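# Move plate from nest N1 into washer carrier, run wash

## Task

Take the plate from plate nest N1 and set it flat in the pocket of the WASHER carrier, inside its locators, with well A1 (the plate's cut-off corner) at the engraved corner, which is the rear-left one when facing the washer. Release the plate and press START (the leftmost key on the bottom row of the washer keypad). The lamp should turn amber, then green. If it instead goes dark and then red, or the plate turns out not to be seated, reseat it and press START again. The plate must stay on the carrier without the robot holding it; finish with the gripper open and the arm moved away.

## Robot and tools

Robot: one six-joint arm (yam_ultra) with a two-finger parallel gripper. The washer cannot detect the plate, so checking that it sits flat is up to you, using the cameras. The bottle stand behind the washer is loose and can be knocked over. Occasionally something may briefly pull on a held part or shove a loose object.

Frames: every pose is in the scene frame. Its origin is on the table surface under the arm base, +z is up, and +y points left when looking along +x. The base itself may be slightly tilted. In the gripper's own frame the fingers extend along +z and close along y. end_effector_position is the point midway between the finger pads, roughly 1 cm inside the fingertips. Reported hand positions can be somewhat wrong, more so at long reach, and motions often stop a centimetre or more short, usually too low.

A row is 8 numbers: x, y, z (metres, absolute position of end_effector_position), then qw, qx, qy, qz (absolute orientation quaternion, w first), then opening. Opening ranges from -1 (closed) to +1 (fully open, 0.094 m). A row is an absolute pose, not an offset. To hold an orientation steady, repeat your chosen quaternion in every row rather than copying the possibly drifted one from the last result.

execute_actions takes "actions", a list holding at most one item, plus optional "pictures" (boolean; images are included by default). An empty list just returns the current state. An item with "rows" (1 to 15 rows) and "steps" (1 to 15, default 15) runs one control step per row at 1/30 s each, repeating the final row if steps outnumber rows. An item with only "steps" (up to 300) is a wait, counted from the previous result so your reply time is included. A call is rejected, with nothing sent, if any target lies more than 0.6 m from the last reported position along any gripper axis. Each step the commanded pose is clipped to within 70 mm and 16 degrees of the measured pose; after the action ends the arm continues only to the last clipped pose, so check the result and send the remainder.

move takes "target" (one row as above, absolute) and "speed" (m/s, 0.002 to 0.5, default 0.25; rotation limited to twice that in rad/s). It drives a straight path lasting 0.5 to 10 s, turning the short way; paths longer than 10 s stop early. The opening is applied at the start. The path ignores obstacles, and the hand may lag, wander or exceed the speed, especially near full stretch. Its result adds a move: line with the ending (done, off_target, moving, held, fault) and limits (paced = pose was clipped; held = some steps were blocked, after which the arm may suddenly speed up), plus the distance from target.

wait takes "seconds" (0 to 10) and sends nothing new. zoom_image takes "camera" (cam_head_left, cam_head_right or cam_wrist) and "region" [x0, y0, x1, y1] in image pixels, origin top-left, at most 504 by 504; it enlarges part of that camera's latest 896x504 image. read_manual (section "licences") only returns licence text. finished_scene takes "scene", the number of the current scene; it ends and grades it and cannot be reversed.

Results: the state line gives end_effector_position and end_effector_quat_wxyz. Joint positions and Joint velocities list waist, shoulder, elbow, wrist pitch, wrist yaw, wrist roll (rad, rad/s), then finger-pad gap (m, m/s). Ranges: waist -2.618 to 3.054, shoulder 0.000 to 3.142, elbow 0.000 to 3.142, wrist pitch -1.571 to 1.571, wrist yaw -1.571 to 1.571, wrist roll -2.094 to 2.094. grip_measured is the finger opening on the command scale (may be off by about 1 mm throughout). HELD marks steps where the clearance check withheld your command; "pose unreachable" means that check altered or blocked it (a mount under the base counts as arm). "Hand target" is where the controller is currently heading. Joint torques are total drive outputs, nonzero even in free air and noisy. FAULT lines report stops; MOTOR HOT appears from 75 °C, the arm halts at 90 °C, and at 100 °C it goes limp and drops.

Gripping: keep commanding an opening below grip_measured; about 0.03 below holds firmly, less holds gently. Pads push up to roughly 50 to 62 N, with a brief spike on first contact.

Avoid: knocking anything off the table, dropping or letting the plate slip, fast impacts, and aiming far past a contact (that presses harder). Approach keys and the carrier slowly, and do not rest long while gripping, to limit motor heating.

Each tool is called after "Emit:" in YAML: its name, and indented under it one key for each argument.

## Session

Emit:
execute_actions:
  actions: []

Scene clock: 0.00 s of 6600.00 s.
end_effector_position=(+0.2039, -0.6032, +0.3143) grip_measured=+1.000 end_effector_quat_wxyz=(+0.427, +0.477, +0.596, -0.485)
Joint positions: [-1.18   2.508  1.584  0.47  -0.082  0.578  0.094]
Joint velocities: [-0.007  0.017 -0.012 -0.022  0.037 -0.081  0.   ]
Joint torques (N m, as the arm reports them, + toward a larger angle): no reading
Motor temperatures (°C, as the motors report them): [28 31 33 27 28 26]
Hand target: +0.196, -0.604, +0.319; +0.424, +0.482, +0.589, -0.490
camera_calibration (this result's frames):
cam_wrist: T_world_to_cam=[[-0.98357, -0.0599396, 0.170289, 0.108541], [-0.163198, 0.698498, -0.696754, 0.678133], [-0.0771831, -0.713097, -0.696804, -0.0708181], [0, 0, 0, 1]] pos_world=[0.211962, -0.517669, 0.404662]

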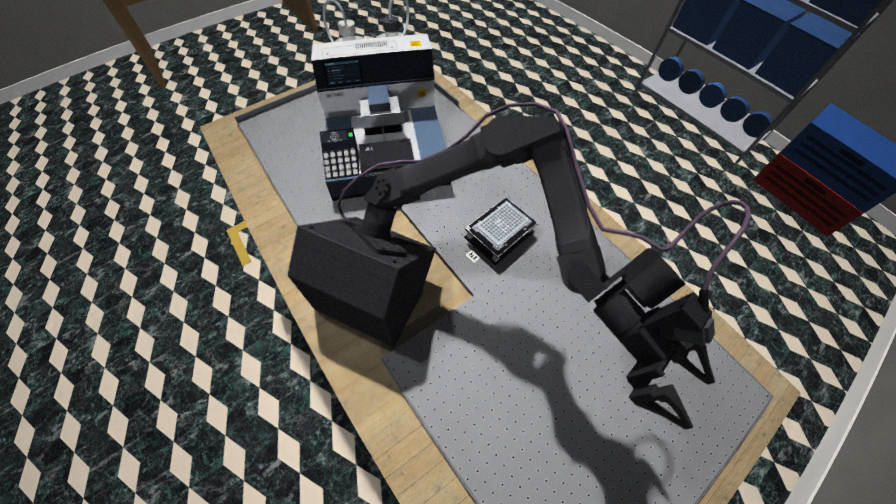

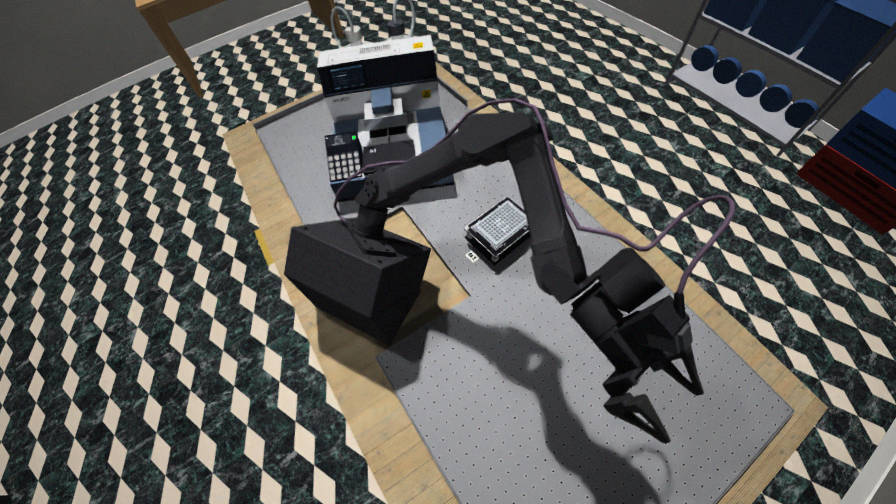

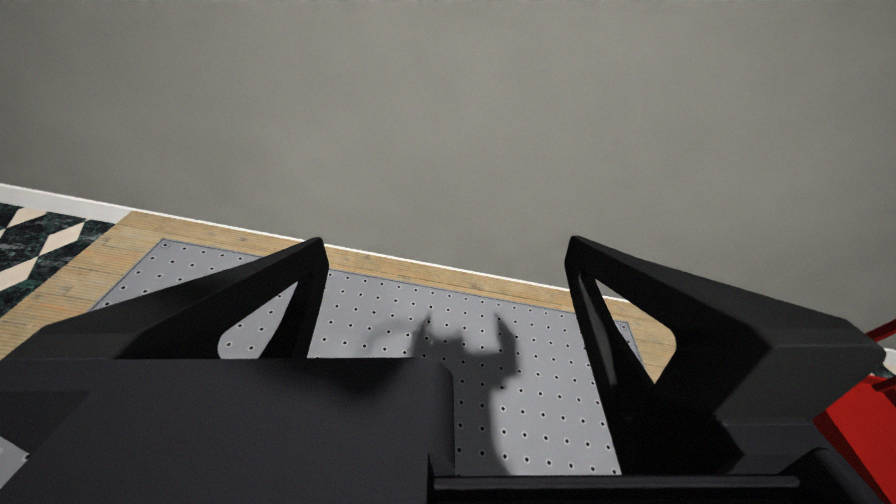

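Emit:
zoom_image:
  camera: "cam_head_left"
  region: [450, 180, 560, 280]

Emit:
zoom_image:
  camera: "cam_head_right"
  region: [450, 180, 560, 280]

Emit:
zoom_image:
  camera: "cam_head_left"
  region: [300, 70, 460, 210]

Emit:
zoom_image:
  camera: "cam_head_right"
  region: [310, 70, 470, 210]

Region (450, 180, 560, 280) of cam_head_left's 896x504 image, scaled by 4.582, with more detail than that image has; it fills the top 458 rows of this view, and the rest is white.

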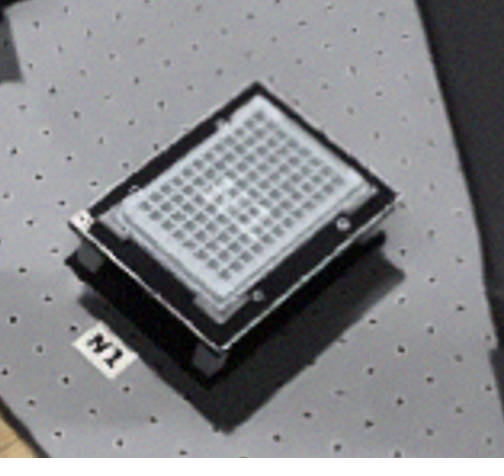

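Region (450, 180, 560, 280) of cam_head_right's 896x504 image, scaled by 4.582, with more detail than that image has; it fills the top 458 rows of this view, and the rest is white.

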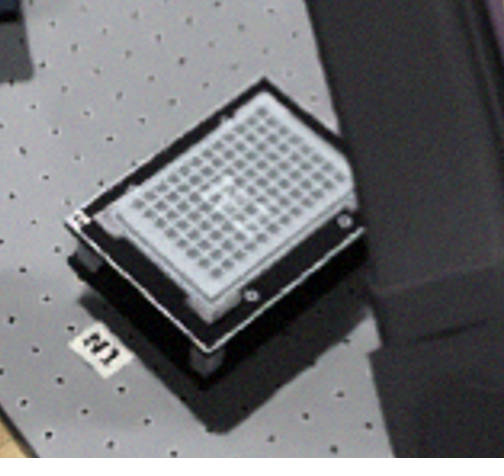

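Region (300, 70, 460, 210) of cam_head_left's 896x504 image, scaled by 3.150, with more detail than that image has; it fills the top 441 rows of this view, and the rest is white.

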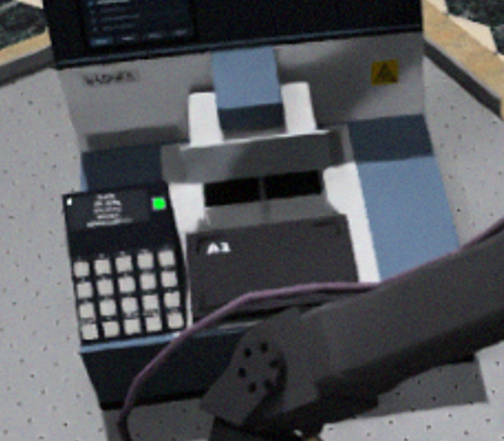

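Region (310, 70, 470, 210) of cam_head_right's 896x504 image, scaled by 3.150, with more detail than that image has; it fills the top 441 rows of this view, and the rest is white.

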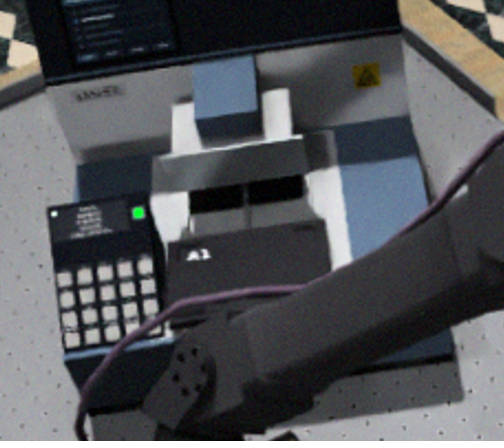

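Emit:
move:
  target: [0.33,-0.07,0.21,0,-0.0593,0.9982,0,1]
  speed: 0.3

Scene clock: 123.87 s of 6600.00 s.
end_effector_position=(+0.3254, -0.0726, +0.2065) grip_measured=+1.000 end_effector_quat_wxyz=(-0.014, -0.034, +0.999, +0.009)
Joint positions: [-0.768  1.399  1.215 -1.325 -0.786 -1.003  0.094]
Joint velocities: [-0.012  0.007 -0.007  0.037 -0.095 -0.007  0.   ]
Joint torques (N m, as the arm reports them, + toward a larger angle): [-3.25 -5.24  7.09 -0.1   0.03 -0.02]
Motor temperatures (°C, as the motors report them): [33 36 34 32 29 26]
Hand target: +0.333, -0.069, +0.215; -0.008, -0.049, +0.999, -0.002
Off the commanded pose: 0.006 m, 4 deg.
After step 90, 117.00 s passed at rest.
move: off_target
camera_calibration (this result's frames):
cam_wrist: T_world_to_cam=[[0.0639499, -0.997939, -0.00525188, -0.0944152], [-0.795994, -0.0541816, 0.602874, 0.135074], [-0.601916, -0.0343733, -0.797819, 0.482695], [0, 0, 0, 1]] pos_world=[0.404098, -0.0703103, 0.303175]

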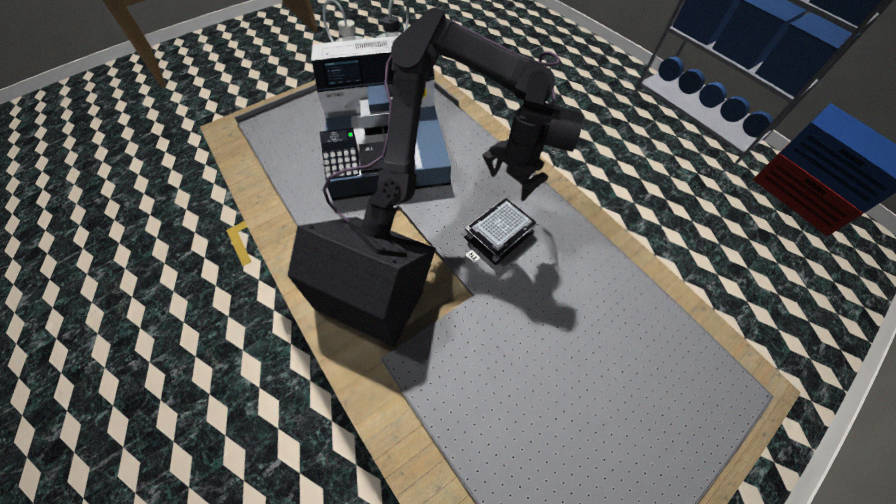

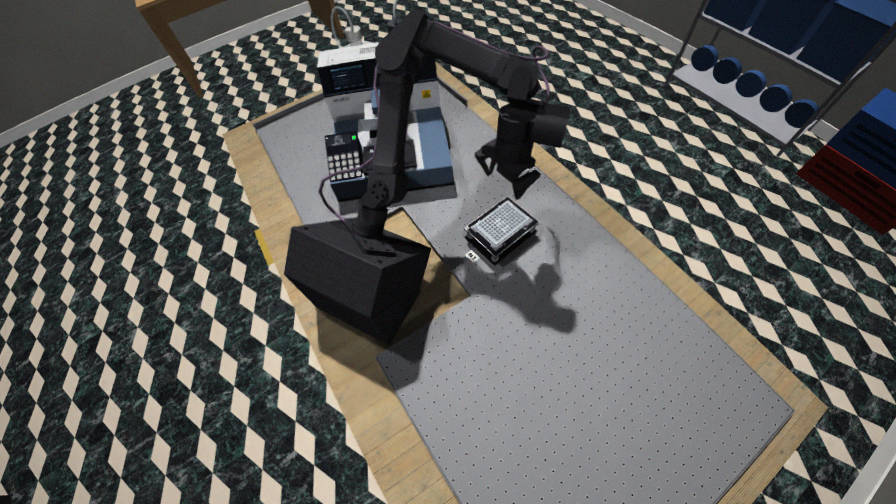

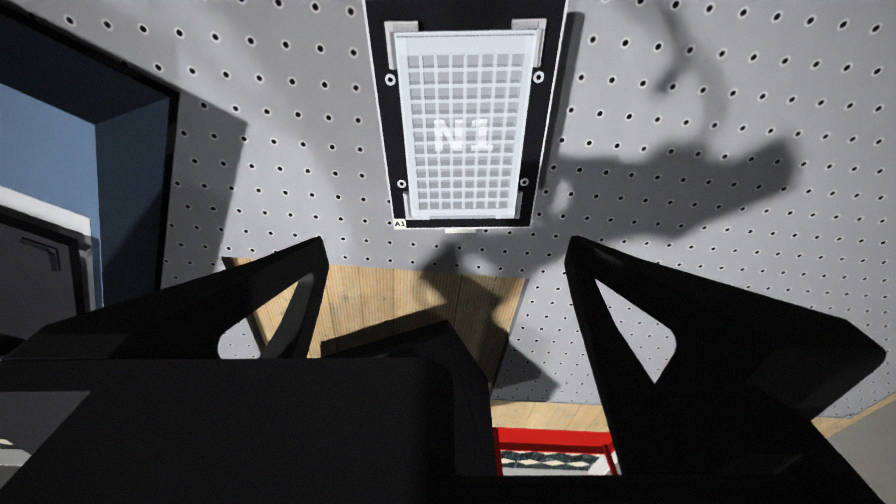

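Emit:
zoom_image:
  camera: "cam_wrist"
  region: [350, 0, 590, 240]

Region (350, 0, 590, 240) of cam_wrist's 896x504 image, scaled by 2.100, with more detail than that image has.

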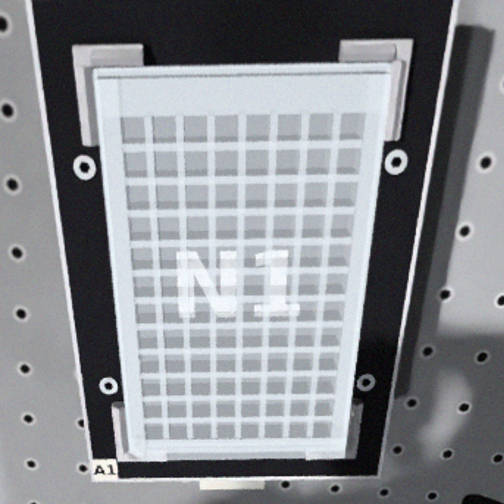

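Emit:
zoom_image:
  camera: "cam_wrist"
  region: [380, 180, 540, 240]

Emit:
zoom_image:
  camera: "cam_wrist"
  region: [380, 10, 560, 80]

Region (380, 180, 540, 240) of cam_wrist's 896x504 image, scaled by 3.150, with more detail than that image has; it fills the top 189 rows of this view, and the rest is white.

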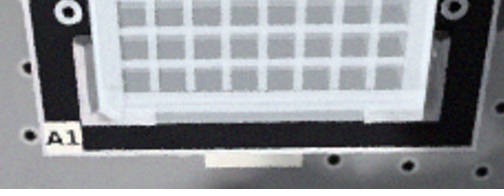

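Region (380, 10, 560, 80) of cam_wrist's 896x504 image, scaled by 2.800, with more detail than that image has.

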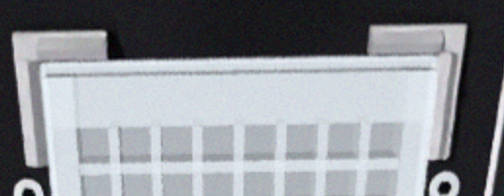

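Emit:
zoom_image:
  camera: "cam_wrist"
  region: [395, 190, 445, 230]

Emit:
zoom_image:
  camera: "cam_wrist"
  region: [500, 15, 550, 55]

Region (395, 190, 445, 230) of cam_wrist's 896x504 image, scaled by 10.080, with more detail than that image has; it fills the top 403 rows of this view, and the rest is white.

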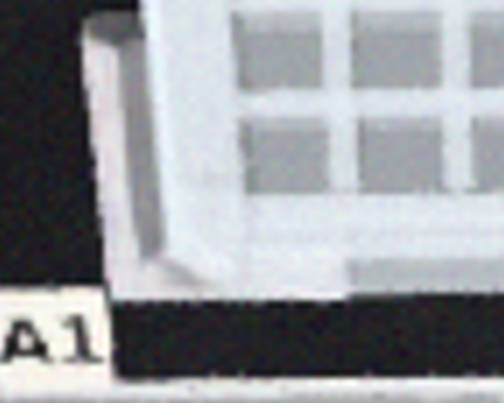

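Region (500, 15, 550, 55) of cam_wrist's 896x504 image, scaled by 10.080, with more detail than that image has; it fills the top 403 rows of this view, and the rest is white.

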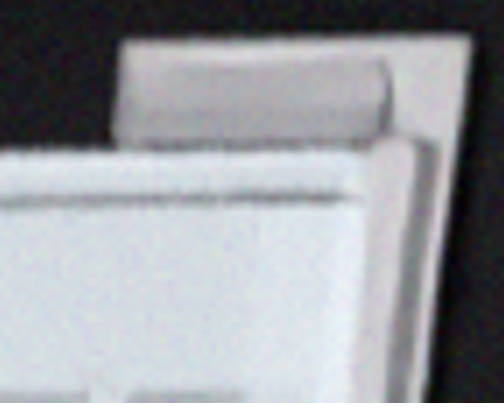

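Emit:
move:
  target: [0.328,-0.086,0.105,0,-0.0384,0.9993,0,1]
  speed: 0.15

Scene clock: 179.27 s of 6600.00 s.
end_effector_position=(+0.3362, -0.0846, +0.1132) grip_measured=+1.000 end_effector_quat_wxyz=(+0.009, -0.052, +0.999, -0.006)
Joint positions: [-0.509  1.427  0.957 -0.72  -0.738 -0.637  0.094]
Joint velocities: [ 0.002 -0.002 -0.007 -0.066 -0.051  0.007  0.   ]
Joint torques (N m, as the arm reports them, + toward a larger angle): [-3.08 -4.46  3.1   0.11  0.01  0.1 ]
Motor temperatures (°C, as the motors report them): [30 33 35 30 28 26]
Hand target: +0.326, -0.085, +0.105; -0.004, -0.039, +0.999, -0.000
Off the commanded pose: 0.012 m, 2 deg.
After step 90, 51.00 s passed at rest.
move: off_target
camera_calibration (this result's frames):
cam_wrist: T_world_to_cam=[[0.100467, -0.994588, 0.0264908, -0.123199], [-0.820616, -0.0677795, 0.567446, 0.210389], [-0.562579, -0.0787483, -0.822985, 0.400175], [0, 0, 0, 1]] pos_world=[0.410156, -0.076759, 0.213217]

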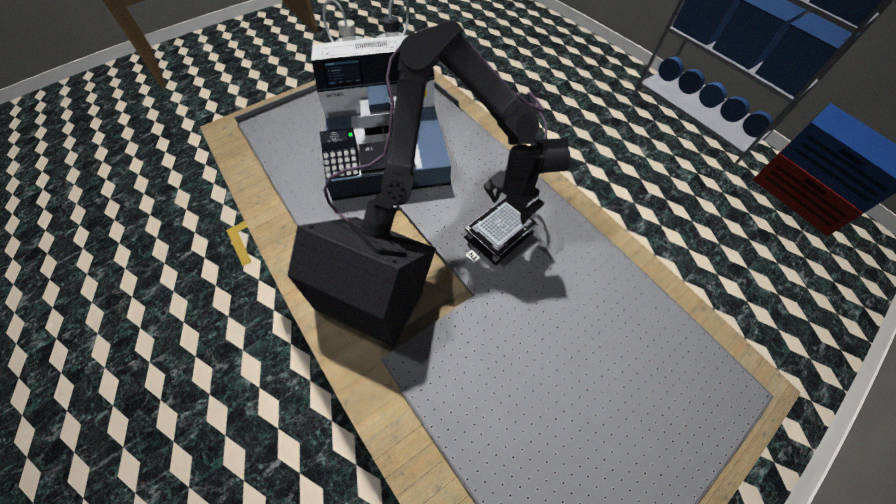

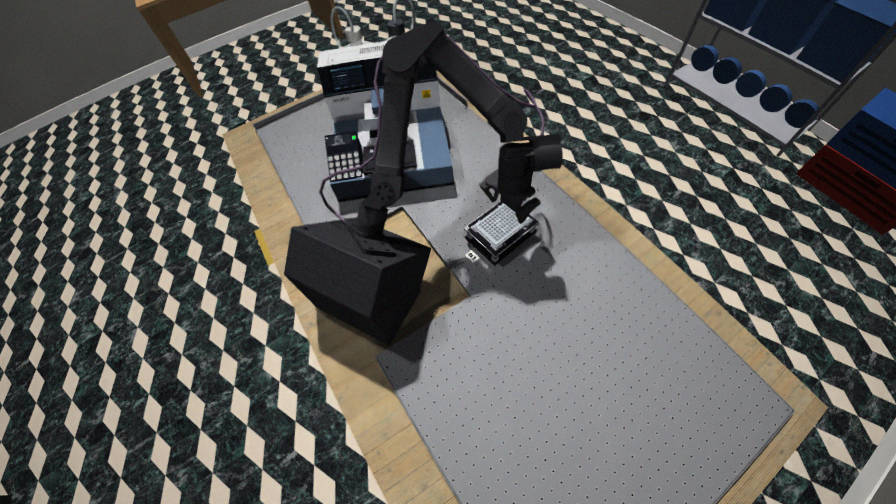

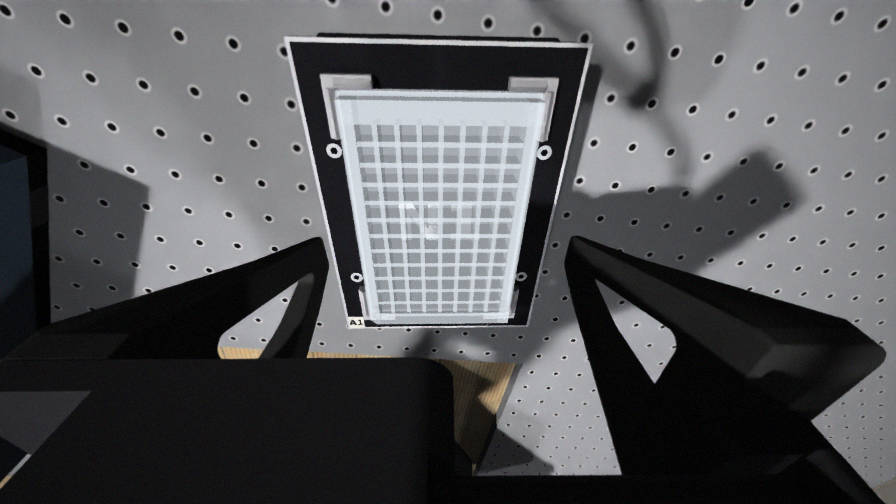

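Emit:
zoom_image:
  camera: "cam_wrist"
  region: [300, 60, 580, 340]

Region (300, 60, 580, 340) of cam_wrist's 896x504 image, scaled by 1.800, with more detail than that image has.

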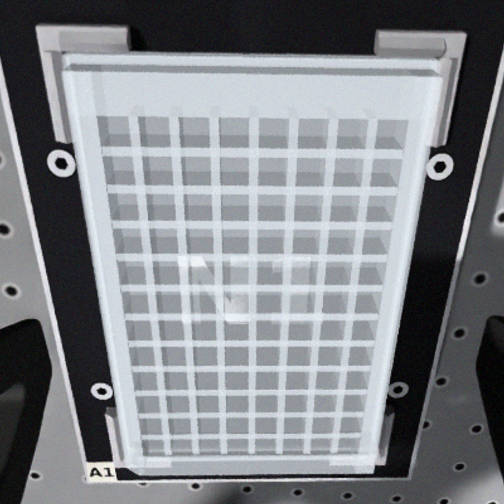

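Emit:
move:
  target: [0.316,-0.0835,0.065,-0.010,-0.025,0.9996,0.005,1]
  speed: 0.08

Scene clock: 211.00 s of 6600.00 s.
end_effector_position=(+0.3273, -0.0821, +0.0735) grip_measured=+1.000 end_effector_quat_wxyz=(+0.002, -0.038, +0.999, -0.001)
Joint positions: [-0.414  1.48   0.866 -0.522 -0.703 -0.509  0.094]
Joint velocities: [-0.002 -0.002 -0.002 -0.007 -0.007  0.037  0.   ]
Joint torques (N m, as the arm reports them, + toward a larger angle): [-3.36 -4.68  2.65  0.11  0.05  0.14]
Motor temperatures (°C, as the motors report them): [29 33 34 30 28 26]
Hand target: +0.315, -0.083, +0.066; -0.011, -0.025, +1.000, +0.004
Off the commanded pose: 0.014 m, 2 deg.
After step 90, 27.53 s passed at rest.
move: off_target
camera_calibration (this result's frames):
cam_wrist: T_world_to_cam=[[0.0735682, -0.997182, 0.0147145, -0.109293], [-0.814905, -0.051602, 0.577293, 0.22457], [-0.574907, -0.0544613, -0.816404, 0.368264], [0, 0, 0, 1]] pos_world=[0.402761, -0.0773407, 0.172617]

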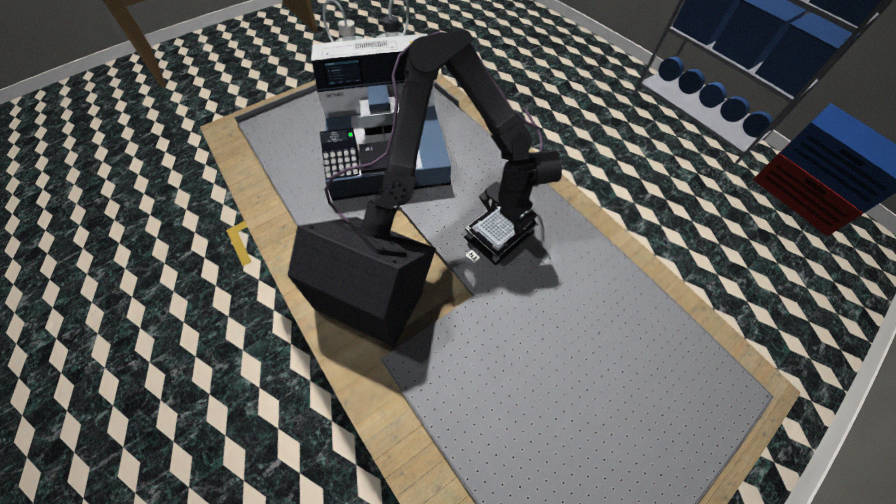

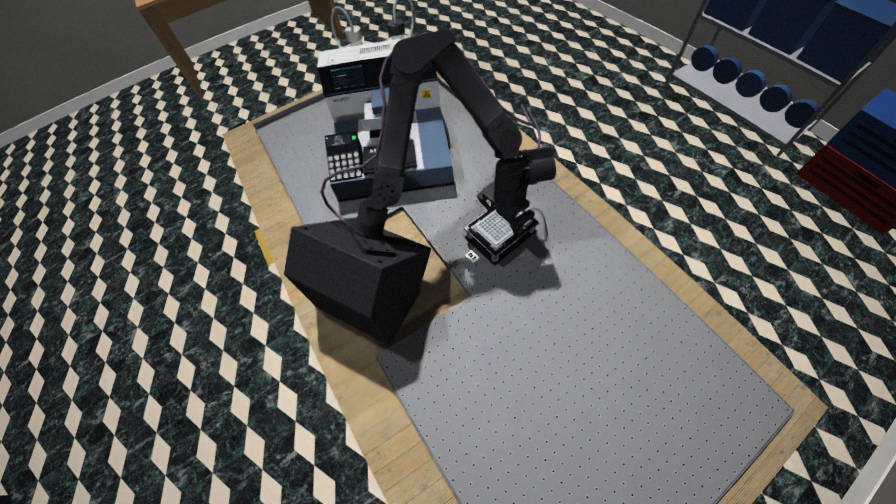

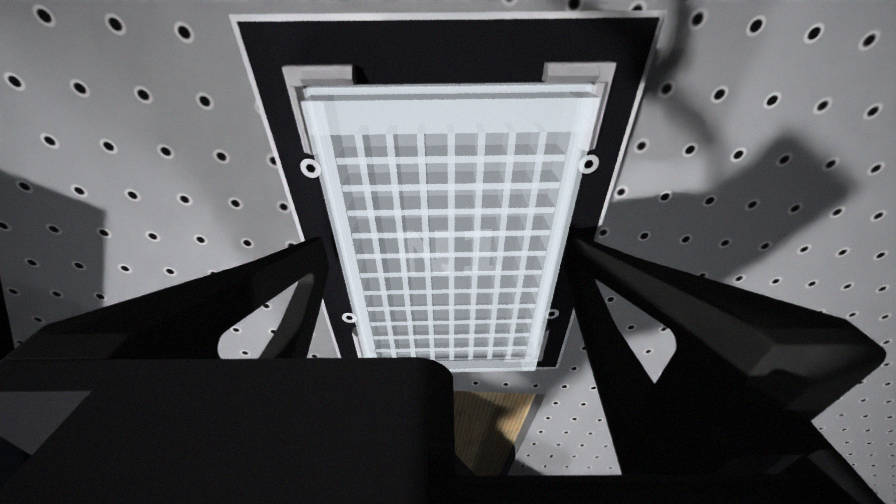

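Emit:
zoom_image:
  camera: "cam_wrist"
  region: [270, 60, 630, 380]

Region (270, 60, 630, 380) of cam_wrist's 896x504 image, scaled by 1.400, with more detail than that image has.

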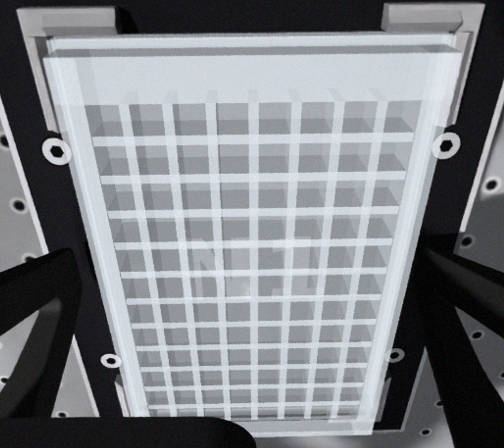

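Emit:
execute_actions:
  actions:
    - {"rows":[[0.3145,-0.0835,0.0655,-0.011,-0.025,0.9996,0.004,1],[0.314,-0.0837,0.065,-0.011,-0.025,0.9996,0.004,1],[0.3135,-0.084,0.0645,-0.011,-0.025,0.9996,0.004,1],[0.313,-0.084,0.064,-0.011,-0.025,0.9996,0.004,1]],"steps":12}
  pictures: false

Scene clock: 231.80 s of 6600.00 s.
end_effector_position=(+0.3294, -0.0831, +0.0735) grip_measured=+1.000 end_effector_quat_wxyz=(+0.006, -0.041, +0.999, -0.003)
Joint positions: [-0.414  1.48   0.866 -0.511 -0.703 -0.507  0.094]
Joint velocities: [-0.012 -0.012 -0.002 -0.037  0.11  -0.022  0.   ]
Joint torques (N m, as the arm reports them, + toward a larger angle): [-3.25 -4.69  1.87  0.11  0.04  0.12]
Motor temperatures (°C, as the motors report them): [29 33 33 29 28 26]
Hand target: +0.313, -0.083, +0.065; -0.011, -0.025, +1.000, +0.004
Off the commanded pose: 0.019 m, 3 deg.
Steps of this call (steps 1 to 90: nothing new was sent; then 17.40 s passed at rest; steps 91 to 102: all 12 steps of this action). Readings (end_effector_position):
91: (+0.3276, -0.0823, +0.0735)
92: (+0.3277, -0.0823, +0.0735)
94: (+0.3281, -0.0825, +0.0735)
98: (+0.3290, -0.0829, +0.0735)
102: the state above

Emit:
execute_actions:
  actions:
    - {"rows":[[0.314,-0.0835,0.065,-0.0127,-0.0234,0.9996,0.0049,1],[0.313,-0.084,0.064,-0.0144,-0.0218,0.9996,0.0057,1],[0.312,-0.0845,0.063,-0.0161,-0.0202,0.9996,0.0066,1]],"steps":12}
  pictures: false

Scene clock: 256.63 s of 6600.00 s.
end_effector_position=(+0.3295, -0.0833, +0.0735) grip_measured=+1.000 end_effector_quat_wxyz=(+0.006, -0.041, +0.999, -0.003)
Joint positions: [-0.414  1.48   0.866 -0.51  -0.702 -0.507  0.094]
Joint velocities: [ 0.002 -0.007 -0.007  0.022 -0.037 -0.007  0.   ]
Joint torques (N m, as the arm reports them, + toward a larger angle): [-3.24 -4.01  2.61  0.02  0.06  0.1 ]
Motor temperatures (°C, as the motors report them): [29 32 33 29 28 26]
Hand target: +0.312, -0.084, +0.064; -0.016, -0.020, +1.000, +0.006
Off the commanded pose: 0.020 m, 4 deg.
Steps of this call (steps 1 to 90: nothing new was sent; then 21.43 s passed at rest; steps 91 to 102: all 12 steps of this action). Readings (end_effector_position):
91: (+0.3296, -0.0832, +0.0735)
92: (+0.3295, -0.0833, +0.0735)
94: (+0.3295, -0.0833, +0.0735)
98: (+0.3295, -0.0833, +0.0735)
102: the state above

Emit:
execute_actions:
  actions:
    - {"rows":[[0.311,-0.085,0.062,-0.0178,-0.0186,0.9996,0.0075,1],[0.310,-0.0855,0.061,-0.0195,-0.017,0.9996,0.0083,1]],"steps":10}
  pictures: false

Scene clock: 262.10 s of 6600.00 s.
end_effector_position=(+0.3255, -0.0852, +0.0695) grip_measured=+1.000 end_effector_quat_wxyz=(-0.001, -0.035, +0.999, +0.000)
Joint positions: [-0.414  1.499  0.866 -0.511 -0.702 -0.506  0.094]
Joint velocities: [ 0.007 -0.017  0.007 -0.081  0.051  0.007  0.   ]
Joint torques (N m, as the arm reports them, + toward a larger angle): [-3.38 -4.43  2.42  0.01  0.02  0.13]
Motor temperatures (°C, as the motors report them): [29 32 33 29 28 26]
Hand target: +0.310, -0.085, +0.062; -0.020, -0.017, +1.000, +0.008
Off the commanded pose: 0.018 m, 3 deg.
Steps of this call (steps 1 to 90: nothing new was sent; then 2.13 s passed at rest; steps 91 to 100: all 10 steps of this action). Readings (end_effector_position):
91: (+0.3295, -0.0833, +0.0735)
92: (+0.3293, -0.0834, +0.0733)
94: (+0.3279, -0.0840, +0.0719)
98: (+0.3256, -0.0852, +0.0696)
100: the state above

Emit:
execute_actions:
  actions:
    - {"rows":[[0.310,-0.085,0.062,-0.0195,-0.017,0.9996,0.0083,0.9],[0.310,-0.085,0.062,-0.0195,-0.017,0.9996,0.0083,0.86],[0.310,-0.085,0.062,-0.0195,-0.017,0.9996,0.0083,0.83],[0.310,-0.085,0.062,-0.0195,-0.017,0.9996,0.0083,0.81],[0.310,-0.085,0.062,-0.0195,-0.017,0.9996,0.0083,0.79],[0.310,-0.085,0.062,-0.0195,-0.017,0.9996,0.0083,0.77],[0.310,-0.085,0.062,-0.0195,-0.017,0.9996,0.0083,0.755],[0.310,-0.085,0.062,-0.0195,-0.017,0.9996,0.0083,0.74],[0.310,-0.085,0.062,-0.0195,-0.017,0.9996,0.0083,0.725],[0.310,-0.085,0.062,-0.0195,-0.017,0.9996,0.0083,0.71],[0.310,-0.085,0.062,-0.0195,-0.017,0.9996,0.0083,0.70]],"steps":15}

Scene clock: 276.00 s of 6600.00 s.
end_effector_position=(+0.3253, -0.0844, +0.0694) grip_measured=+0.765 end_effector_quat_wxyz=(-0.001, -0.034, +0.999, +0.002)
Joint positions: [-0.413  1.499  0.866 -0.513 -0.704 -0.506  0.083]
Joint velocities: [ 0.002  0.007 -0.002 -0.051  0.007 -0.066 -0.   ]
Joint torques (N m, as the arm reports them, + toward a larger angle): [-3.53 -4.76  2.52 -0.02  0.04  0.09]
Motor temperatures (°C, as the motors report them): [29 32 33 29 28 26]
Hand target: +0.310, -0.084, +0.063; -0.019, -0.017, +1.000, +0.008
Off the commanded pose: 0.017 m, 3 deg.
Steps of this call (steps 1 to 90: nothing new was sent; then 10.40 s passed at rest; steps 91 to 105: all 15 steps of this action). Readings (end_effector_position):
91: (+0.3255, -0.0852, +0.0695)
92: (+0.3255, -0.0852, +0.0695)
94: (+0.3253, -0.0844, +0.0694)
98: (+0.3253, -0.0844, +0.0694)
105: the state above
camera_calibration (this result's frames):
cam_wrist: T_world_to_cam=[[0.0657788, -0.997784, 0.00997382, -0.108538], [-0.811166, -0.0476497, 0.582871, 0.223883], [-0.581104, -0.046431, -0.812503, 0.366032], [0, 0, 0, 1]] pos_world=[0.401449, -0.0806348, 0.167989]

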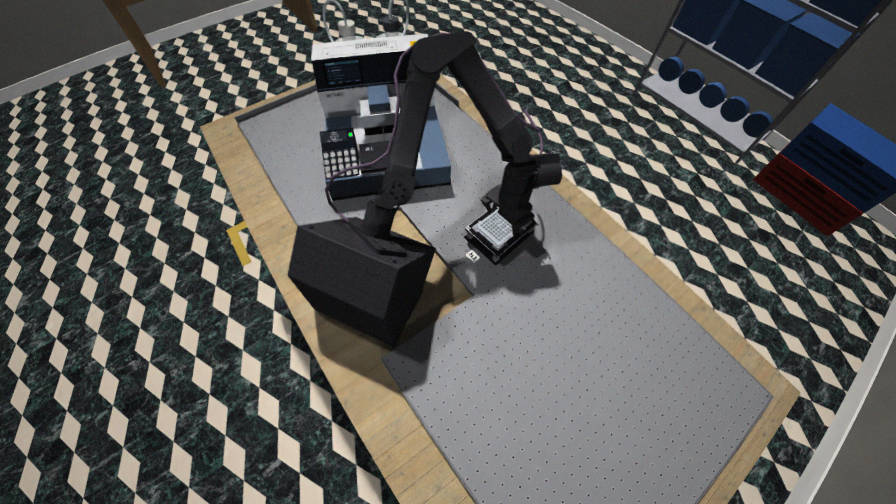

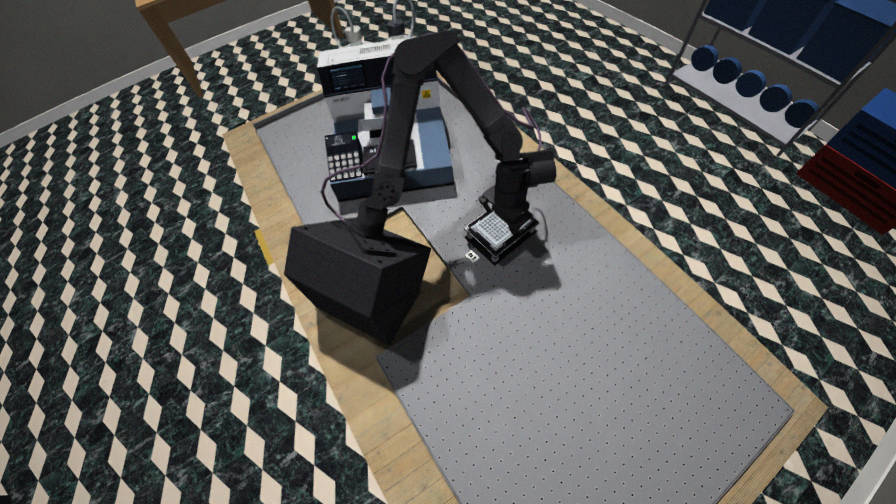

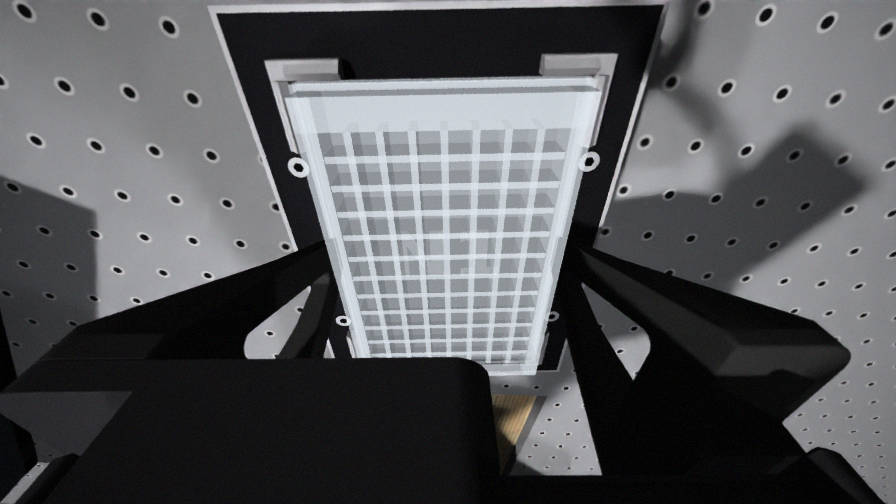

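Emit:
execute_actions:
  actions: []

Scene clock: 280.03 s of 6600.00 s.
end_effector_position=(+0.3253, -0.0844, +0.0694) grip_measured=+0.765 end_effector_quat_wxyz=(-0.001, -0.034, +0.999, +0.002)
Joint positions: [-0.413  1.499  0.866 -0.513 -0.704 -0.506  0.083]
Joint velocities: [-0.012  0.007  0.007  0.007 -0.081 -0.051  0.001]
Joint torques (N m, as the arm reports them, + toward a larger angle): [-3.48 -4.75  2.62 -0.03  0.05  0.09]
Motor temperatures (°C, as the motors report them): [29 32 33 29 28 26]
Hand target: +0.310, -0.084, +0.063; -0.019, -0.017, +1.000, +0.008
Off the commanded pose: 0.017 m, 3 deg.
Steps of this call (steps 1 to 90: nothing new was sent; then 1.03 s passed at rest). Readings (end_effector_position):
1: (+0.3253, -0.0844, +0.0694)
2: (+0.3253, -0.0844, +0.0694)
4: (+0.3253, -0.0844, +0.0694)
8: (+0.3253, -0.0844, +0.0694)
90: the state above
camera_calibration (this result's frames):
cam_wrist: T_world_to_cam=[[0.0657788, -0.997784, 0.00997382, -0.108538], [-0.811166, -0.0476497, 0.582871, 0.223883], [-0.581104, -0.046431, -0.812503, 0.366032], [0, 0, 0, 1]] pos_world=[0.401449, -0.0806348, 0.167989]

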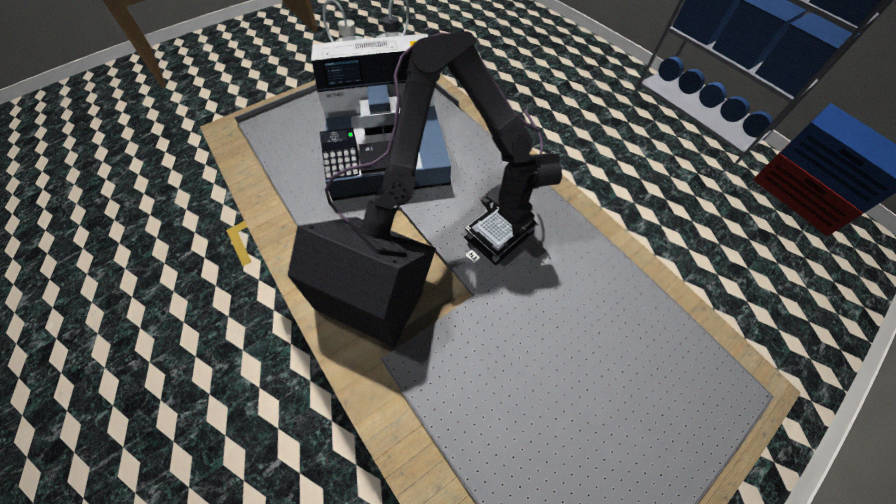

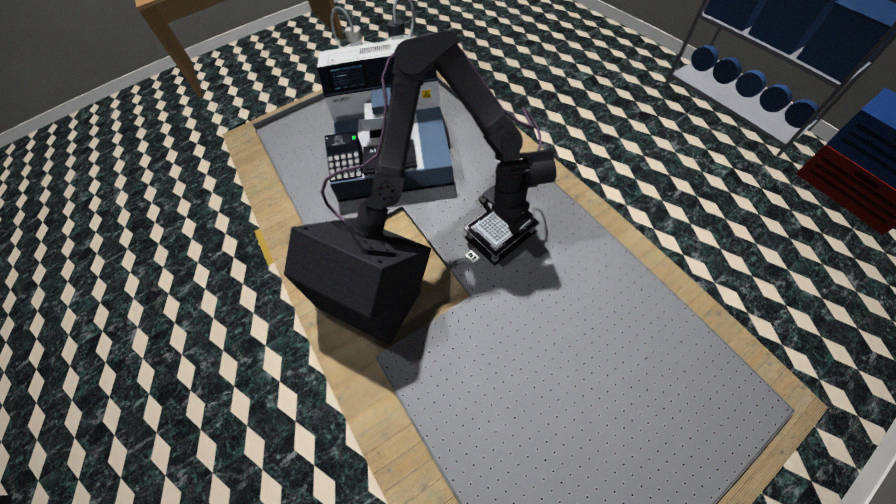

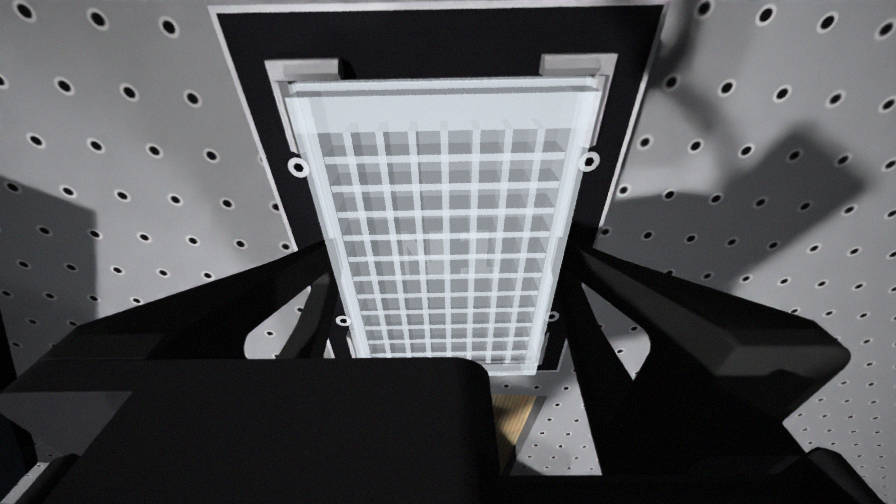

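Emit:
zoom_image:
  camera: "cam_wrist"
  region: [290, 210, 610, 320]

Region (290, 210, 610, 320) of cam_wrist's 896x504 image, scaled by 1.575, with more detail than that image has; it fills the top 173 rows of this view, and the rest is white.

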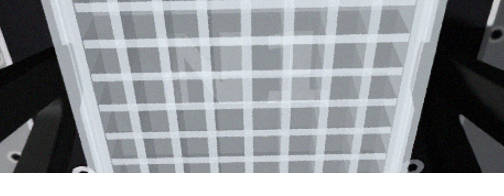

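Emit:
zoom_image:
  camera: "cam_wrist"
  region: [520, 200, 620, 320]

Emit:
zoom_image:
  camera: "cam_wrist"
  region: [275, 200, 375, 320]

Region (520, 200, 620, 320) of cam_wrist's 896x504 image, scaled by 4.200, with more detail than that image has.

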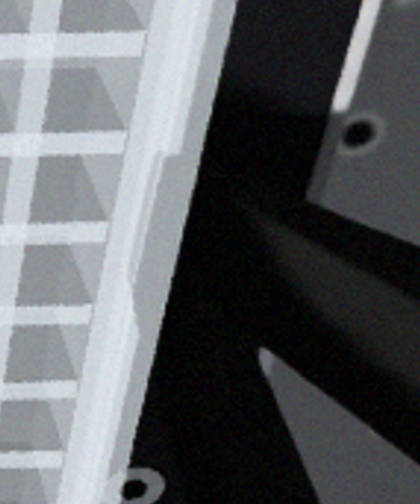

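Region (275, 200, 375, 320) of cam_wrist's 896x504 image, scaled by 4.200, with more detail than that image has.

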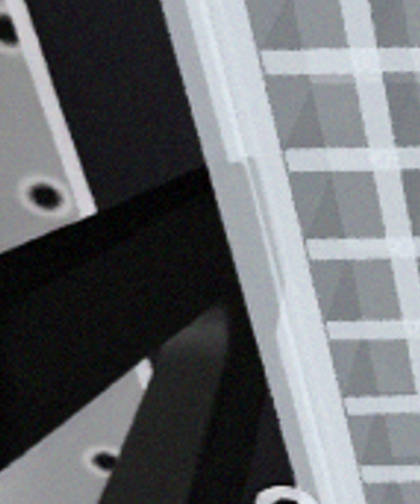

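Emit:
move:
  target: [0.330,-0.084,0.15,0,-0.034,0.9994,0,0.72]
  speed: 0.08

Scene clock: 305.47 s of 6600.00 s.
end_effector_position=(+0.3200, -0.0830, +0.1376) grip_measured=+0.765 end_effector_quat_wxyz=(-0.015, -0.023, +1.000, +0.011)
Joint positions: [-0.598  1.428  1.014 -0.935 -0.763 -0.75   0.083]
Joint velocities: [ 0.002 -0.002 -0.007 -0.095 -0.081 -0.066  0.   ]
Joint torques (N m, as the arm reports them, + toward a larger angle): [-4.72 -6.57  7.   -0.15 -0.17  0.02]
Motor temperatures (°C, as the motors report them): [29 32 33 29 28 26]
Hand target: +0.331, -0.084, +0.149; +0.002, -0.033, +0.999, +0.000
Off the commanded pose: 0.016 m, 2 deg.
After step 90, 20.80 s passed at rest.
move: off_target
camera_calibration (this result's frames):
cam_wrist: T_world_to_cam=[[0.043274, -0.999025, -0.00870154, -0.0978973], [-0.795629, -0.0397287, 0.60448, 0.172655], [-0.604237, -0.0192351, -0.796572, 0.42593], [0, 0, 0, 1]] pos_world=[0.398968, -0.0827497, 0.234066]

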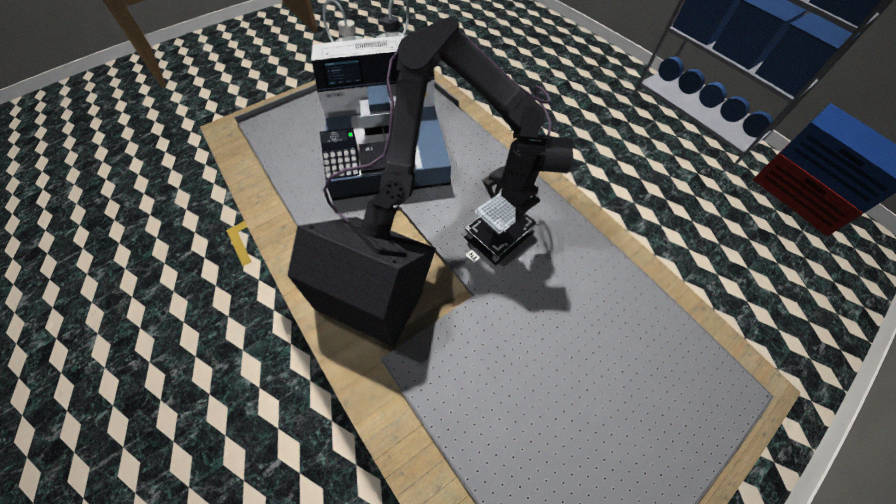

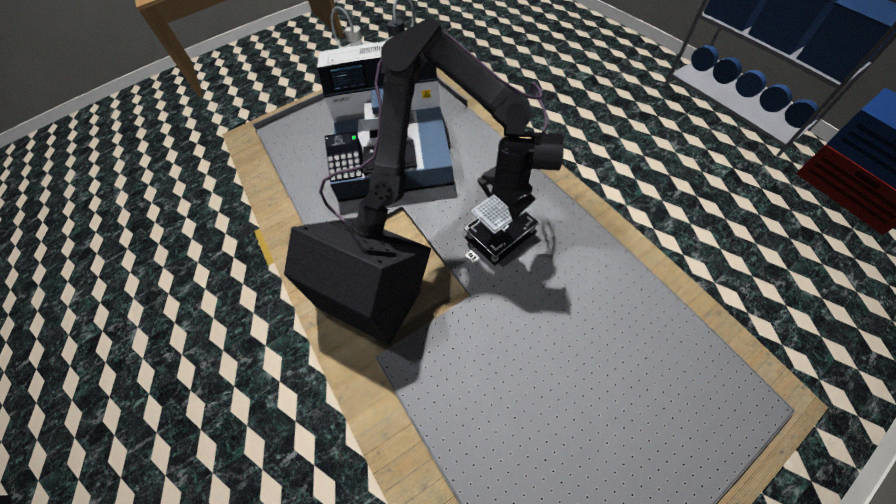

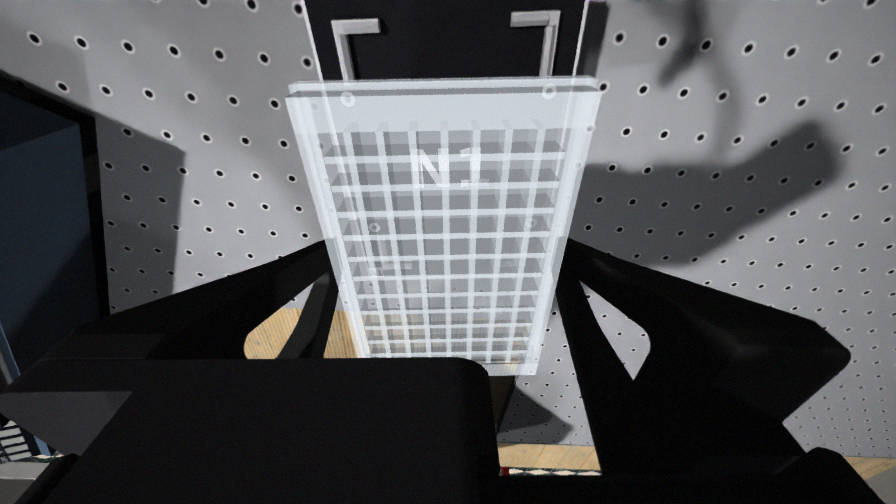

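Emit:
zoom_image:
  camera: "cam_head_left"
  region: [310, 90, 460, 210]

Emit:
zoom_image:
  camera: "cam_head_right"
  region: [315, 90, 465, 210]

Region (310, 90, 460, 210) of cam_head_left's 896x504 image, scaled by 3.360, with more detail than that image has; it fills the top 403 rows of this view, and the rest is white.

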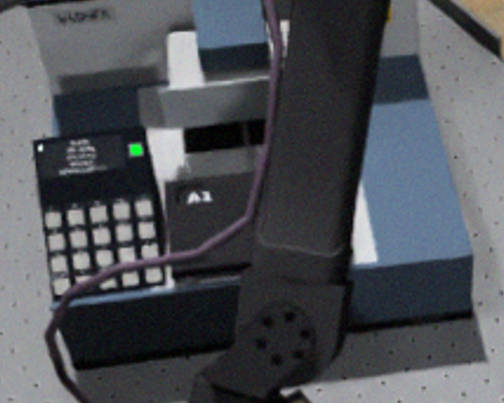

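Region (315, 90, 465, 210) of cam_head_right's 896x504 image, scaled by 3.360, with more detail than that image has; it fills the top 403 rows of this view, and the rest is white.

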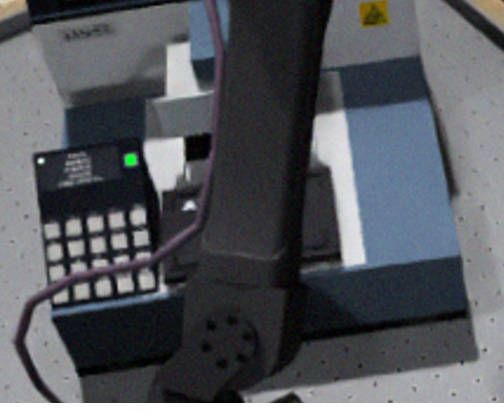

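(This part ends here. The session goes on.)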